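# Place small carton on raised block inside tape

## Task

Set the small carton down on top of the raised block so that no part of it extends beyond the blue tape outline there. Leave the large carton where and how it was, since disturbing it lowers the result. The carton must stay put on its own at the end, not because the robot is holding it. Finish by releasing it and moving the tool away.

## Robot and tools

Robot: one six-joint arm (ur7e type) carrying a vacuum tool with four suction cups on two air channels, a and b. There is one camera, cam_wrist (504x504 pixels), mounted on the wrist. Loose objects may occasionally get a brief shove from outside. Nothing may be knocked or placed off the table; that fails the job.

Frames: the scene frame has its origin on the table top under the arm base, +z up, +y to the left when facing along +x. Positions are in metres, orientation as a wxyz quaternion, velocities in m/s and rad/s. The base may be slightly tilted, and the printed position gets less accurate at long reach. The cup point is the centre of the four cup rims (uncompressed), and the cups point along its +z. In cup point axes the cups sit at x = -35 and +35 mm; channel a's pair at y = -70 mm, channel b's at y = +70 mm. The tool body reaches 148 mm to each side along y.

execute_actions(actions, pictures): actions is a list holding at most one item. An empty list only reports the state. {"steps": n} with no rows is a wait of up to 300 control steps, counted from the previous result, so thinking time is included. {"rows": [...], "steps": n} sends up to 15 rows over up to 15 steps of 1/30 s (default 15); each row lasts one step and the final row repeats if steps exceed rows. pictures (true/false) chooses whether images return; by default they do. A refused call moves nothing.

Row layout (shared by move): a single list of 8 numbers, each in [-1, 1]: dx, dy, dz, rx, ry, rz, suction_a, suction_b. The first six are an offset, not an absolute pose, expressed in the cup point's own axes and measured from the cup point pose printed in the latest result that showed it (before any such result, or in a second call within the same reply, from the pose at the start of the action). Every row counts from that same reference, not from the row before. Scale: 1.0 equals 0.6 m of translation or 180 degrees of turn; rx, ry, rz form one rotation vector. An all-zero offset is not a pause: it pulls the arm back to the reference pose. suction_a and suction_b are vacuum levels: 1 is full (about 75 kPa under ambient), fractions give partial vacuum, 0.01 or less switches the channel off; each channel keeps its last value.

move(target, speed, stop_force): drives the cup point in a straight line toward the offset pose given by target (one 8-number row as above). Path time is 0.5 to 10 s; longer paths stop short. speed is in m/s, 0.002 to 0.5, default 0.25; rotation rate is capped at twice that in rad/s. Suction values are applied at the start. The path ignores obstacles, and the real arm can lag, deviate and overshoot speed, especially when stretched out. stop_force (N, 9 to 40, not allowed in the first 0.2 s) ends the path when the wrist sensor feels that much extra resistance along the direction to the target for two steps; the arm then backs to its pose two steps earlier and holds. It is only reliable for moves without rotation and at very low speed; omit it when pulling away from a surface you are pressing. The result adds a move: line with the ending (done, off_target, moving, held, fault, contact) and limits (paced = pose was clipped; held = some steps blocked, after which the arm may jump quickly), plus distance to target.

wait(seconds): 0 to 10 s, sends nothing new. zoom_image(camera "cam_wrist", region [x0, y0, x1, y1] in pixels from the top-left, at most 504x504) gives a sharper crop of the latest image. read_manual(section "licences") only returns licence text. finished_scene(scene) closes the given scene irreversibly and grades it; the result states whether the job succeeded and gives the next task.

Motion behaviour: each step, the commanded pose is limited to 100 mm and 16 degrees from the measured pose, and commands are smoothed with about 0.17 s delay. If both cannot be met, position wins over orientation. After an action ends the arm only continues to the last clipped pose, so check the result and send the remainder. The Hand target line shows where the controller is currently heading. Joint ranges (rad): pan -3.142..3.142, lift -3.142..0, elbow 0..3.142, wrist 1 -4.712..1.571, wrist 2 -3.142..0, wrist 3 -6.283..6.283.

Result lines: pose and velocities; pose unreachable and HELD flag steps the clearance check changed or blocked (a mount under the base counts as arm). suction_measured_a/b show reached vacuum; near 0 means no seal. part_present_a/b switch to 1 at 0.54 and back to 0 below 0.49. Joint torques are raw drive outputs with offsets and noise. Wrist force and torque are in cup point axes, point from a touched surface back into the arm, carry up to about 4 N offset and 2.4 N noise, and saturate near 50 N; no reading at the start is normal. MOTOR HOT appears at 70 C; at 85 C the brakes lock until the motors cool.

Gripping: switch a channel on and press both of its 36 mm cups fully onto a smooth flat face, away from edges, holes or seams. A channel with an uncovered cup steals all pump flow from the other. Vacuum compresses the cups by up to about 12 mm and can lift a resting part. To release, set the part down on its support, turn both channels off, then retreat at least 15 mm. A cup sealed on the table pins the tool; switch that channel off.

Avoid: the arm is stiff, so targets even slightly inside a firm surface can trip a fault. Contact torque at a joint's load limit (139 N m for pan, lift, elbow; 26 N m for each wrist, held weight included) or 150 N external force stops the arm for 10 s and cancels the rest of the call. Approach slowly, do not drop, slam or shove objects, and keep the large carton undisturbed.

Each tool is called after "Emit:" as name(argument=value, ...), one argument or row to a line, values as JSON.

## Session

Emit:
execute_actions(
  actions=[],
)

Scene clock: 0.00 s of 5300.00 s.
end_effector_position=(+0.4285, +0.0207, +0.4001) suction_measured_a=0.00 part_present_a=0 suction_measured_b=0.00 part_present_b=0 end_effector_quat_wxyz=(-0.002, -0.024, +1.000, -0.001) end_effector_velocity=(-0.000, +0.000, +0.000) end_effector_angular_velocity=(-0.001, -0.001, +0.001)
Joint positions: [-0.316 -1.769  1.733 -1.533 -1.571  1.255]
Joint velocities: [ 0.001 -0.001  0.    -0.001 -0.001  0.   ]
Joint torques (N m, as the arm reports them, + toward a larger angle): no reading
Wrist force (N, on the end effector, along its own x y z axes, offset not removed): no reading
Wrist torque (N m, same axes, about the end effector's origin, offset not removed): no reading
Hand target: +0.429, +0.021, +0.400; -0.002, -0.024, +1.000, -0.001

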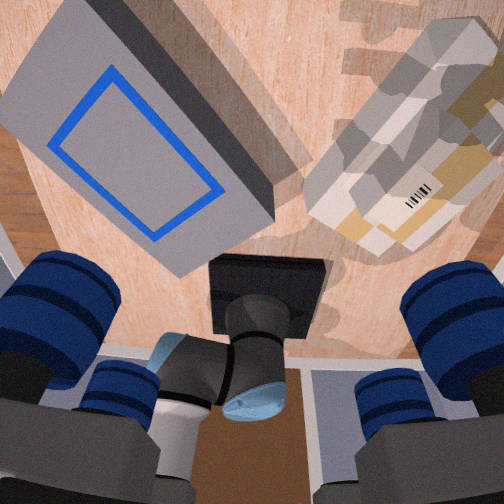

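Emit:
zoom_image(
  camera="cam_wrist",
  region=[284, 0, 504, 270],
)

Emit:
zoom_image(
  camera="cam_wrist",
  region=[0, 0, 290, 290],
)

Emit:
zoom_image(
  camera="cam_wrist",
  region=[0, 230, 252, 482],
)

Emit:
zoom_image(
  camera="cam_wrist",
  region=[252, 230, 504, 482],
)

Emit:
zoom_image(
  camera="cam_wrist",
  region=[190, 235, 350, 395],
)

Region (284, 0, 504, 270) of cam_wrist's 504x504 image, scaled by 1.867, with more detail than that image has; it fills the left 411 columns of this view, and the rest is white.

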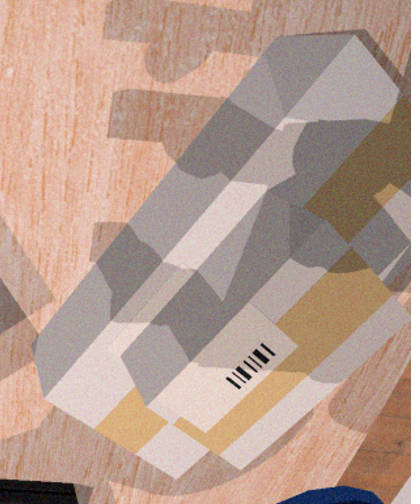

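Region (0, 0, 290, 290) of cam_wrist's 504x504 image, scaled by 1.738, with more detail than that image has.

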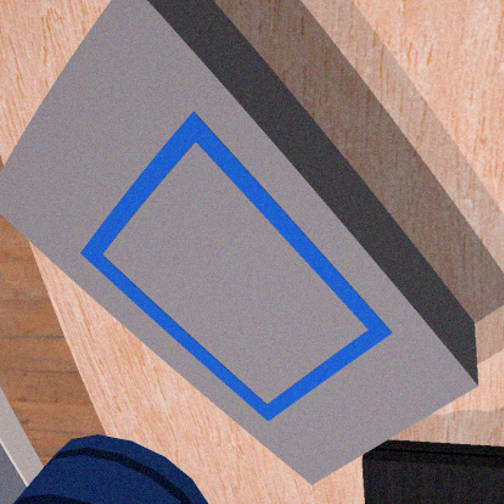

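Region (0, 230, 252, 482) of cam_wrist's 504x504 image, scaled by 2.000, with more detail than that image has.

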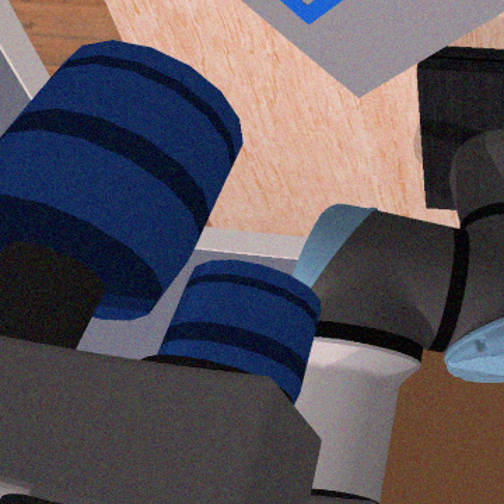

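Region (252, 230, 504, 482) of cam_wrist's 504x504 image, scaled by 2.000, with more detail than that image has.

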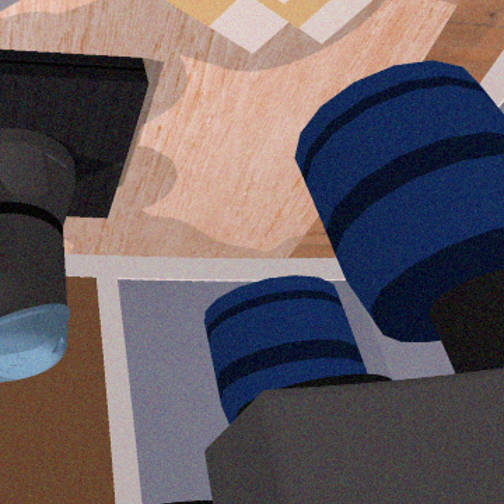

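Region (190, 235, 350, 395) of cam_wrist's 504x504 image, scaled by 3.150, with more detail than that image has.

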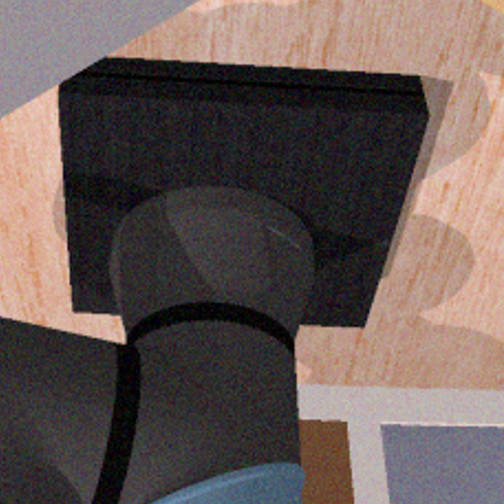

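Emit:
zoom_image(
  camera="cam_wrist",
  region=[294, 150, 424, 280],
)

Emit:
zoom_image(
  camera="cam_wrist",
  region=[374, 70, 504, 200],
)

Emit:
zoom_image(
  camera="cam_wrist",
  region=[394, 0, 504, 110],
)

Region (294, 150, 424, 280) of cam_wrist's 504x504 image, scaled by 3.877, with more detail than that image has.

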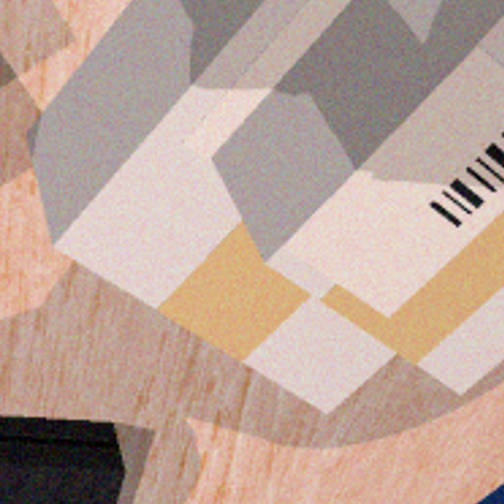

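Region (374, 70, 504, 200) of cam_wrist's 504x504 image, scaled by 3.877, with more detail than that image has.

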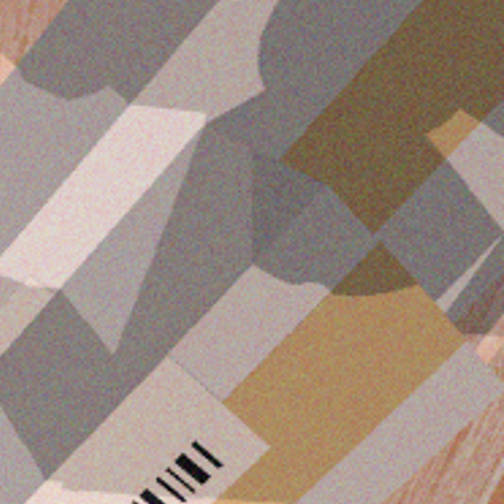

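Region (394, 0, 504, 110) of cam_wrist's 504x504 image, scaled by 4.582, with more detail than that image has.

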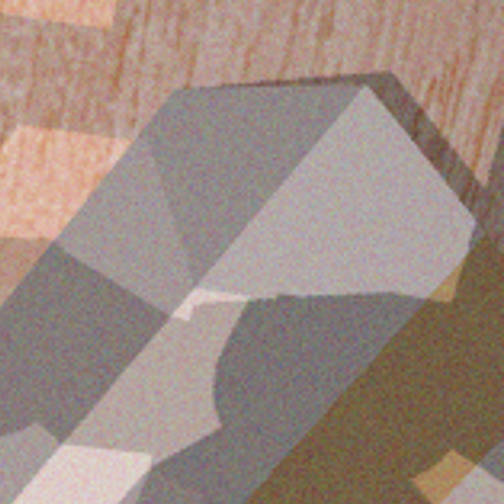

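Emit:
zoom_image(
  camera="cam_wrist",
  region=[140, 160, 290, 290],
)

Emit:
zoom_image(
  camera="cam_wrist",
  region=[30, 50, 150, 170],
)

Region (140, 160, 290, 290) of cam_wrist's 504x504 image, scaled by 3.360, with more detail than that image has; it fills the top 437 rows of this view, and the rest is white.

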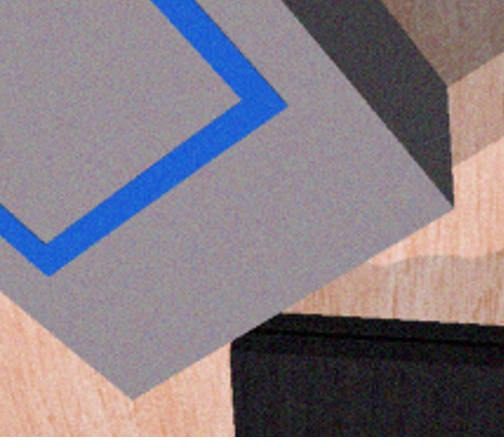

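Region (30, 50, 150, 170) of cam_wrist's 504x504 image, scaled by 4.200, with more detail than that image has.

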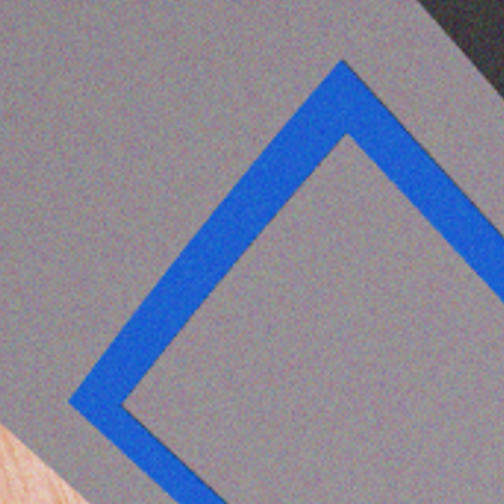

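Emit:
execute_actions(
  actions=[],
)

Scene clock: 120.00 s of 5300.00 s.
end_effector_position=(+0.4285, +0.0207, +0.4001) suction_measured_a=0.00 part_present_a=0 suction_measured_b=0.00 part_present_b=0 end_effector_quat_wxyz=(-0.002, -0.024, +1.000, -0.001) end_effector_velocity=(-0.000, +0.000, +0.001) end_effector_angular_velocity=(-0.001, -0.001, +0.001)
Joint positions: [-0.316 -1.769  1.733 -1.533 -1.571  1.255]
Joint velocities: [ 0.001 -0.002  0.     0.    -0.    -0.   ]
Joint torques (N m, as the arm reports them, + toward a larger angle): [  0.42 -21.13 -27.32  -4.09  -0.1   -0.07]
Wrist force (N, on the end effector, along its own x y z axes, offset not removed): [2.7 0.1 4.3]
Wrist torque (N m, same axes, about the end effector's origin, offset not removed): [-0.09 -0.38 -0.06]
Hand target: +0.429, +0.021, +0.400; -0.002, -0.024, +1.000, -0.001
Steps of this call (steps 1 to 90: nothing new was sent; then 117.00 s passed at rest). Readings (end_effector_position | what the end effector reports):
1: (+0.4285, +0.0207, +0.4001) | suction_measured_a=0.00 part_present_a=0 suction_measured_b=0.00 part_present_b=0
2: (+0.4285, +0.0207, +0.4001) | suction_measured_a=0.00 part_present_a=0 suction_measured_b=0.00 part_present_b=0
4: (+0.4285, +0.0207, +0.4001) | suction_measured_a=0.00 part_present_a=0 suction_measured_b=0.00 part_present_b=0
8: (+0.4285, +0.0207, +0.4001) | suction_measured_a=0.00 part_present_a=0 suction_measured_b=0.00 part_present_b=0
90: the state above

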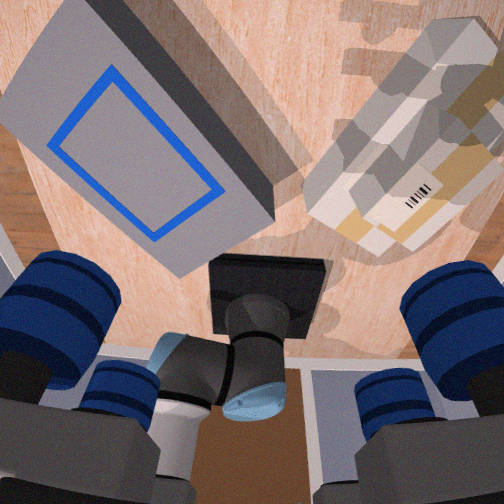

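Emit:
move(
  target=[0.121, -0.4427, 0.3585, 0, 0, 0.1672, 0, 0],
  speed=0.3,
)

Emit:
move(
  target=[0, 0, 0.0275, 0, 0, 0, 0, 1],
  speed=0.03,
  stop_force=15,
)

Emit:
execute_actions(
  actions=[
    {"rows": [[0, 0, 0, 0, 0, 0, 0, 1]], "steps": 6},
  ],
  pictures=false,
)

Emit:
move(
  target=[0.0398, 0.1212, -0.075, 0, 0, -0.0756, 0, 1],
  speed=0.25,
)

Emit:
move(
  target=[0.0405, 0.5087, 0.0258, 0, 0, -0.3017, 0, 1],
  speed=0.35,
)

Scene clock: 127.30 s of 5300.00 s.
end_effector_position=(+0.3681, -0.2478, +0.1856) suction_measured_a=0.00 part_present_a=0 suction_measured_b=0.00 part_present_b=0 end_effector_quat_wxyz=(-0.001, +0.237, +0.972, -0.000) end_effector_velocity=(+0.001, -0.002, -0.001) end_effector_angular_velocity=(-0.003, -0.001, -0.002)
Joint positions: [-0.944 -1.588  2.151 -2.131 -1.571  1.151]
Joint velocities: [-0.002  0.005 -0.001 -0.006 -0.001  0.   ]
Joint torques (N m, as the arm reports them, + toward a larger angle): [-14.28  -9.42 -35.18  -5.85   2.34  -0.46]
Wrist force (N, on the end effector, along its own x y z axes, offset not removed): [0.2 2.7 -0.2]
Wrist torque (N m, same axes, about the end effector's origin, offset not removed): [0.44 -0.04 -0.01]
Hand target: +0.368, -0.248, +0.185; -0.001, +0.237, +0.972, -0.000
Off the commanded pose: 0.001 m, 0 deg.
After step 90, 2.47 s passed at rest.
move: done

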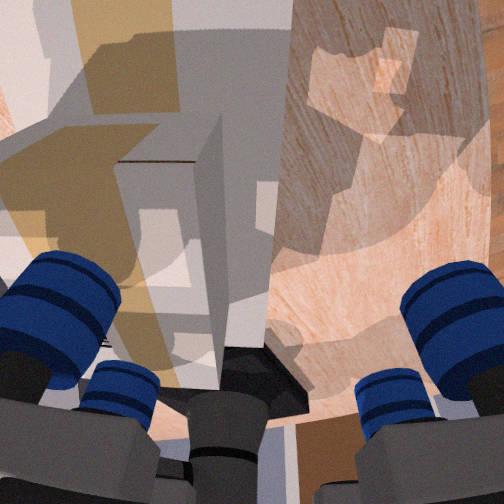

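Scene clock: 128.17 s of 5300.00 s.
end_effector_position=(+0.3681, -0.2478, +0.1693) suction_measured_a=0.00 part_present_a=0 suction_measured_b=0.70 part_present_b=1 end_effector_quat_wxyz=(-0.001, +0.237, +0.972, -0.000) end_effector_velocity=(-0.000, +0.000, -0.004) end_effector_angular_velocity=(+0.003, +0.002, -0.001)
Joint positions: [-0.944 -1.563  2.176 -2.181 -1.571  1.151]
Joint velocities: [-0.001  0.006  0.004 -0.007  0.001  0.   ]
Joint torques (N m, as the arm reports them, + toward a larger angle): [  4.11 -15.71 -17.82  -6.54   2.03  -0.46]
Wrist force (N, on the end effector, along its own x y z axes, offset not removed): [0.4 -1.8 2.9]
Wrist torque (N m, same axes, about the end effector's origin, offset not removed): [0.13 -0.04 0.09]
Hand target: +0.368, -0.248, +0.169; -0.001, +0.237, +0.972, -0.000
Off the commanded pose: 0.000 m, 0 deg.
move: done

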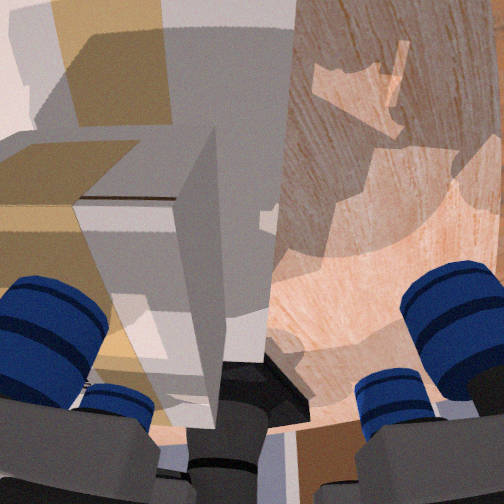

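Scene clock: 128.37 s of 5300.00 s.
end_effector_position=(+0.3681, -0.2478, +0.1693) suction_measured_a=0.00 part_present_a=0 suction_measured_b=0.86 part_present_b=1 end_effector_quat_wxyz=(-0.001, +0.237, +0.972, -0.000) end_effector_velocity=(+0.000, -0.000, -0.001) end_effector_angular_velocity=(+0.000, +0.001, +0.000)
Joint positions: [-0.944 -1.563  2.176 -2.181 -1.571  1.151]
Joint velocities: [ 0.     0.002 -0.    -0.001 -0.     0.   ]
Joint torques (N m, as the arm reports them, + toward a larger angle): [  3.14 -21.01 -20.98  -4.07   2.19  -0.59]
Wrist force (N, on the end effector, along its own x y z axes, offset not removed): [0.4 0.1 6.9]
Wrist torque (N m, same axes, about the end effector's origin, offset not removed): [0.35 -0.07 -0.03]
Hand target: +0.368, -0.248, +0.169; -0.001, +0.237, +0.972, -0.000
Off the commanded pose: 0.000 m, 0 deg.
Steps of this call (steps 1 to 6: all 6 steps of this action). Readings (end_effector_position | what the end effector reports):
1: (+0.3681, -0.2478, +0.1693) | suction_measured_a=0.00 part_present_a=0 suction_measured_b=0.75 part_present_b=1
2: (+0.3681, -0.2478, +0.1693) | suction_measured_a=0.00 part_present_a=0 suction_measured_b=0.78 part_present_b=1
4: (+0.3681, -0.2478, +0.1693) | suction_measured_a=0.00 part_present_a=0 suction_measured_b=0.83 part_present_b=1
6: the state above

Scene clock: 129.67 s of 5300.00 s.
end_effector_position=(+0.3803, -0.1725, +0.2140) suction_measured_a=0.00 part_present_a=0 suction_measured_b=0.90 part_present_b=1 end_effector_quat_wxyz=(-0.001, +0.120, +0.993, -0.000) end_effector_velocity=(+0.000, +0.002, +0.001) end_effector_angular_velocity=(-0.000, +0.000, +0.005)
Joint positions: [-0.798 -1.696  2.165 -2.037 -1.571  1.06 ]
Joint velocities: [ 0.004 -0.002 -0.001  0.003 -0.001 -0.001]
Joint torques (N m, as the arm reports them, + toward a larger angle): [ 11.68 -38.61 -37.65  -1.36  -1.45  -2.53]
Wrist force (N, on the end effector, along its own x y z axes, offset not removed): [-0.2 -0.1 5.8]
Wrist torque (N m, same axes, about the end effector's origin, offset not removed): [0.33 0.00 0.03]
Hand target: +0.380, -0.172, +0.214; -0.001, +0.120, +0.993, -0.000
Off the commanded pose: 0.000 m, 0 deg.
move: done

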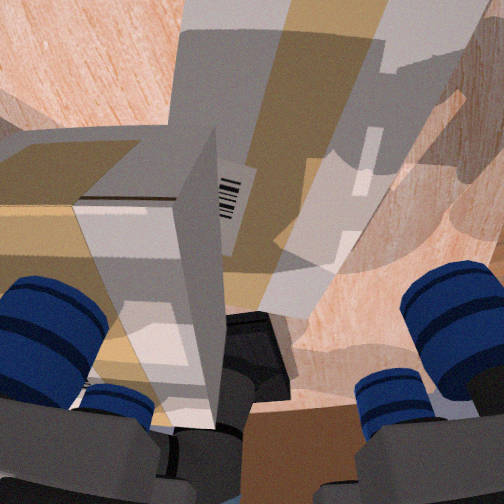

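Scene clock: 131.63 s of 5300.00 s.
end_effector_position=(+0.4294, +0.1291, +0.1981) suction_measured_a=0.00 part_present_a=0 suction_measured_b=0.90 part_present_b=1 end_effector_quat_wxyz=(-0.002, -0.346, +0.938, -0.000) end_effector_velocity=(+0.001, +0.002, -0.000) end_effector_angular_velocity=(-0.000, -0.001, +0.006)
Joint positions: [-0.057 -1.597  2.12  -2.092 -1.571  0.854]
Joint velocities: [ 0.005  0.004 -0.003 -0.002 -0.    -0.   ]
Joint torques (N m, as the arm reports them, + toward a larger angle): [ 12.56 -13.16 -35.19  -6.24  -2.07  -2.5 ]
Wrist force (N, on the end effector, along its own x y z axes, offset not removed): [1.9 -3.2 6.2]
Wrist torque (N m, same axes, about the end effector's origin, offset not removed): [-0.02 -0.28 0.02]
Hand target: +0.429, +0.129, +0.198; -0.002, -0.346, +0.938, -0.000
Off the commanded pose: 0.001 m, 0 deg.
move: done

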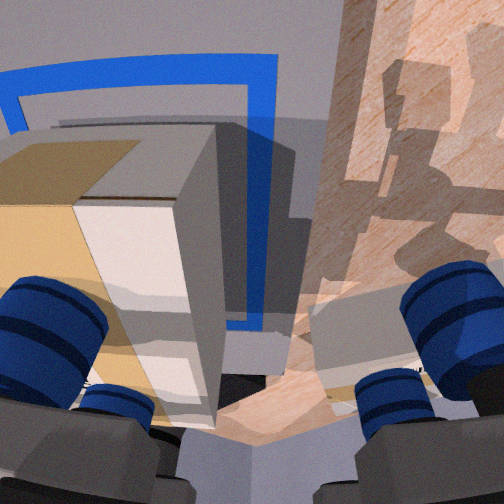

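Picked and over the outline. Checking alignment closely.

Emit:
zoom_image(
  camera="cam_wrist",
  region=[150, 40, 300, 220],
)

Emit:
zoom_image(
  camera="cam_wrist",
  region=[0, 40, 140, 180],
)

Emit:
zoom_image(
  camera="cam_wrist",
  region=[190, 270, 300, 380],
)

Emit:
zoom_image(
  camera="cam_wrist",
  region=[140, 330, 250, 440],
)

Region (150, 40, 300, 220) of cam_wrist's 504x504 image, scaled by 2.800, with more detail than that image has.

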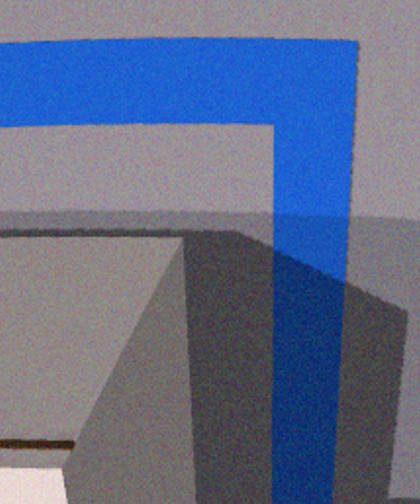

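Region (0, 40, 140, 180) of cam_wrist's 504x504 image, scaled by 3.600, with more detail than that image has.

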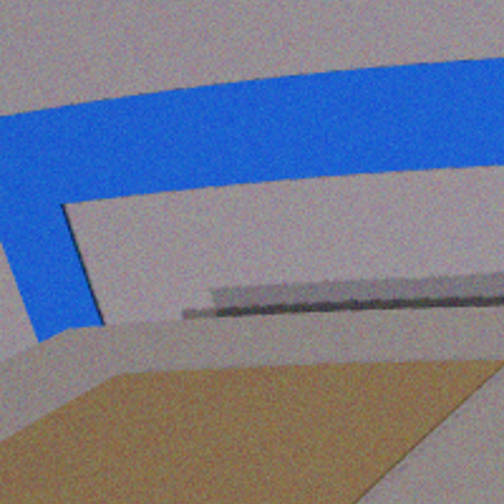

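Region (190, 270, 300, 380) of cam_wrist's 504x504 image, scaled by 4.582, with more detail than that image has.

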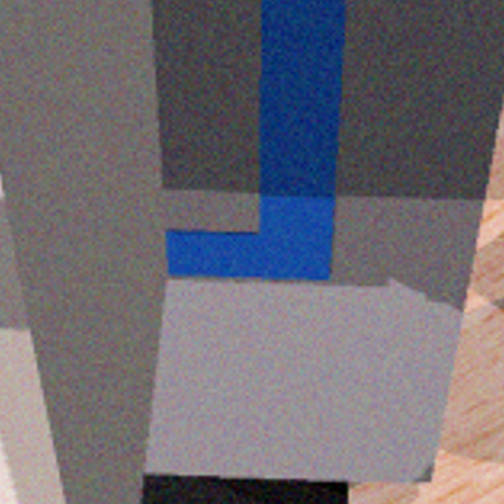

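Region (140, 330, 250, 440) of cam_wrist's 504x504 image, scaled by 4.582, with more detail than that image has.

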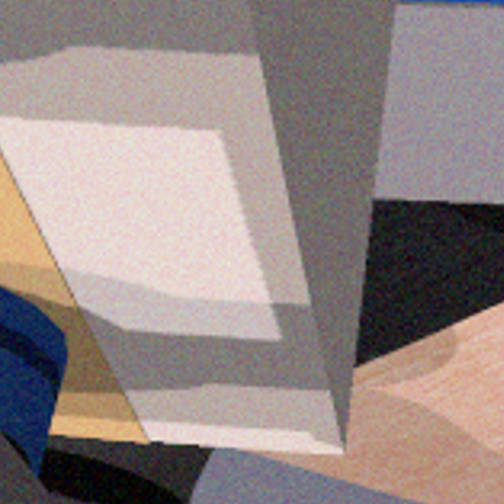

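Emit:
move(
  target=[-0.0058, -0.0073, 0.0185, 0, 0, -0.0022, 0, 1],
  speed=0.04,
)

Emit:
move(
  target=[0, 0, 0.025, 0, 0, 0, 0, 1],
  speed=0.004,
  stop_force=9,
)

Emit:
execute_actions(
  actions=[
    {"rows": [[0, 0, 0, 0, 0, 0, 0, 0]], "steps": 3},
  ],
  pictures=false,
)

Emit:
move(
  target=[0, 0, -0.25, 0, 0, 0, 0, 0],
  speed=0.25,
)

Scene clock: 202.83 s of 5300.00 s.
end_effector_position=(+0.4347, +0.1280, +0.1873) suction_measured_a=0.00 part_present_a=0 suction_measured_b=0.90 part_present_b=1 end_effector_quat_wxyz=(-0.002, -0.349, +0.937, -0.000) end_effector_velocity=(+0.001, +0.000, -0.003) end_effector_angular_velocity=(-0.000, +0.002, +0.002)
Joint positions: [-0.059 -1.569  2.125 -2.124 -1.571  0.845]
Joint velocities: [ 0.     0.006  0.001 -0.005 -0.    -0.002]
Joint torques (N m, as the arm reports them, + toward a larger angle): [-10.98 -13.59 -17.34  -6.38  -0.56  -2.81]
Wrist force (N, on the end effector, along its own x y z axes, offset not removed): [0.7 1.7 6.6]
Wrist torque (N m, same axes, about the end effector's origin, offset not removed): [0.52 -0.38 -0.19]
Hand target: +0.435, +0.128, +0.187; -0.002, -0.349, +0.937, -0.000
Off the commanded pose: 0.000 m, 0 deg.
After step 90, 67.43 s passed at rest.
move: done

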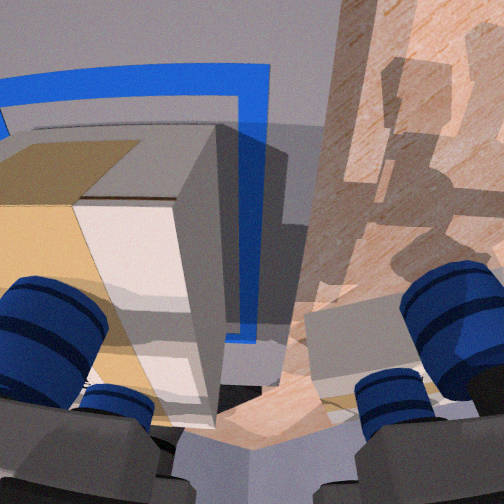

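Scene clock: 204.87 s of 5300.00 s.
end_effector_position=(+0.4347, +0.1280, +0.1805) suction_measured_a=0.00 part_present_a=0 suction_measured_b=0.90 part_present_b=1 end_effector_quat_wxyz=(-0.002, -0.349, +0.937, -0.000) end_effector_velocity=(-0.000, +0.000, +0.001) end_effector_angular_velocity=(-0.000, -0.000, +0.000)
Joint positions: [-0.059 -1.559  2.135 -2.144 -1.571  0.845]
Joint velocities: [ 0.001 -0.002 -0.002  0.003 -0.     0.   ]
Joint torques (N m, as the arm reports them, + toward a larger angle): [  0.67 -29.89 -26.75   0.62  -0.48   2.53]
Wrist force (N, on the end effector, along its own x y z axes, offset not removed): [7.8 -1.5 -23.1]
Wrist torque (N m, same axes, about the end effector's origin, offset not removed): [-2.22 -1.35 -0.45]
Hand target: +0.435, +0.128, +0.181; -0.002, -0.349, +0.937, -0.000
Off the commanded pose: 0.008 m, 0 deg.
move: contact

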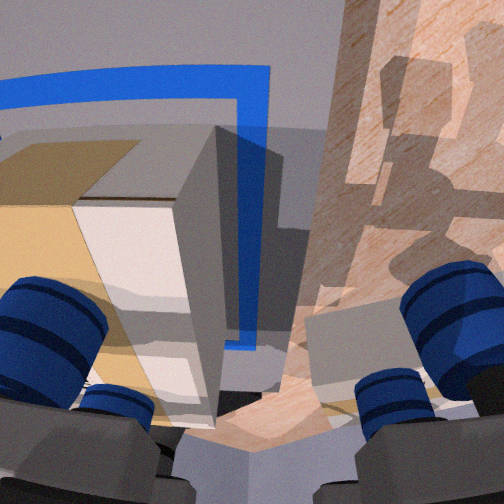

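Scene clock: 204.97 s of 5300.00 s.
end_effector_position=(+0.4347, +0.1280, +0.1806) suction_measured_a=0.00 part_present_a=0 suction_measured_b=0.00 part_present_b=0 end_effector_quat_wxyz=(-0.002, -0.349, +0.937, -0.000) end_effector_velocity=(-0.000, -0.000, -0.000) end_effector_angular_velocity=(-0.000, +0.001, +0.000)
Joint positions: [-0.059 -1.559  2.135 -2.144 -1.571  0.845]
Joint velocities: [-0.  0. -0.  0. -0. -0.]
Joint torques (N m, as the arm reports them, + toward a larger angle): [ -0.55 -22.19 -17.51   0.23  -0.07   2.44]
Wrist force (N, on the end effector, along its own x y z axes, offset not removed): [10.1 3.6 -49.1]
Wrist torque (N m, same axes, about the end effector's origin, offset not removed): [-3.10 -0.75 -0.54]
Hand target: +0.435, +0.128, +0.181; -0.002, -0.349, +0.937, -0.000
Off the commanded pose: 0.000 m, 0 deg.
Steps of this call (steps 1 to 3: all 3 steps of this action). Readings (end_effector_position | what the end effector reports):
1: (+0.4347, +0.1280, +0.1805) | suction_measured_a=0.00 part_present_a=0 suction_measured_b=0.54 part_present_b=1
2: (+0.4347, +0.1280, +0.1806) | suction_measured_a=0.00 part_present_a=0 suction_measured_b=0.00 part_present_b=0
3: the state above

Scene clock: 206.40 s of 5300.00 s.
end_effector_position=(+0.4350, +0.1282, +0.3303) suction_measured_a=0.00 part_present_a=0 suction_measured_b=0.00 part_present_b=0 end_effector_quat_wxyz=(-0.002, -0.349, +0.937, -0.000) end_effector_velocity=(+0.000, +0.000, +0.001) end_effector_angular_velocity=(+0.001, +0.004, +0.000)
Joint positions: [-0.059 -1.697  1.852 -1.723 -1.571  0.845]
Joint velocities: [-0.     0.002 -0.006  0.008  0.001 -0.001]
Joint torques (N m, as the arm reports them, + toward a larger angle): [-12.54 -38.01 -38.49  -0.89  -2.34  -2.46]
Wrist force (N, on the end effector, along its own x y z axes, offset not removed): [3.7 -2.3 3.0]
Wrist torque (N m, same axes, about the end effector's origin, offset not removed): [-0.27 -0.44 0.19]
Hand target: +0.435, +0.128, +0.331; -0.002, -0.349, +0.937, -0.000
Off the commanded pose: 0.000 m, 0 deg.
move: done

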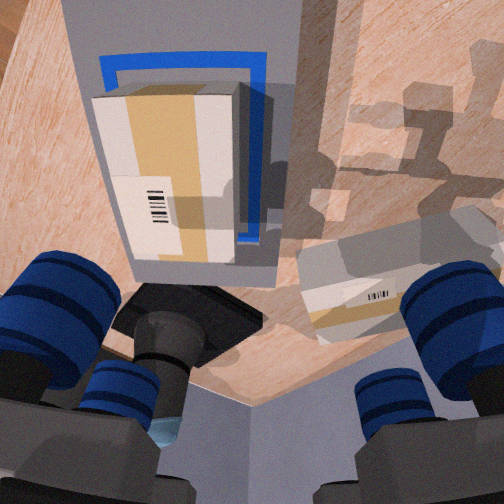

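The carton rests inside the outline with margin on all visible sides, the tool is clear, and the large carton is undisturbed.

Emit:
finished_scene(
  scene=2,
)

The scene is finished: the task was done.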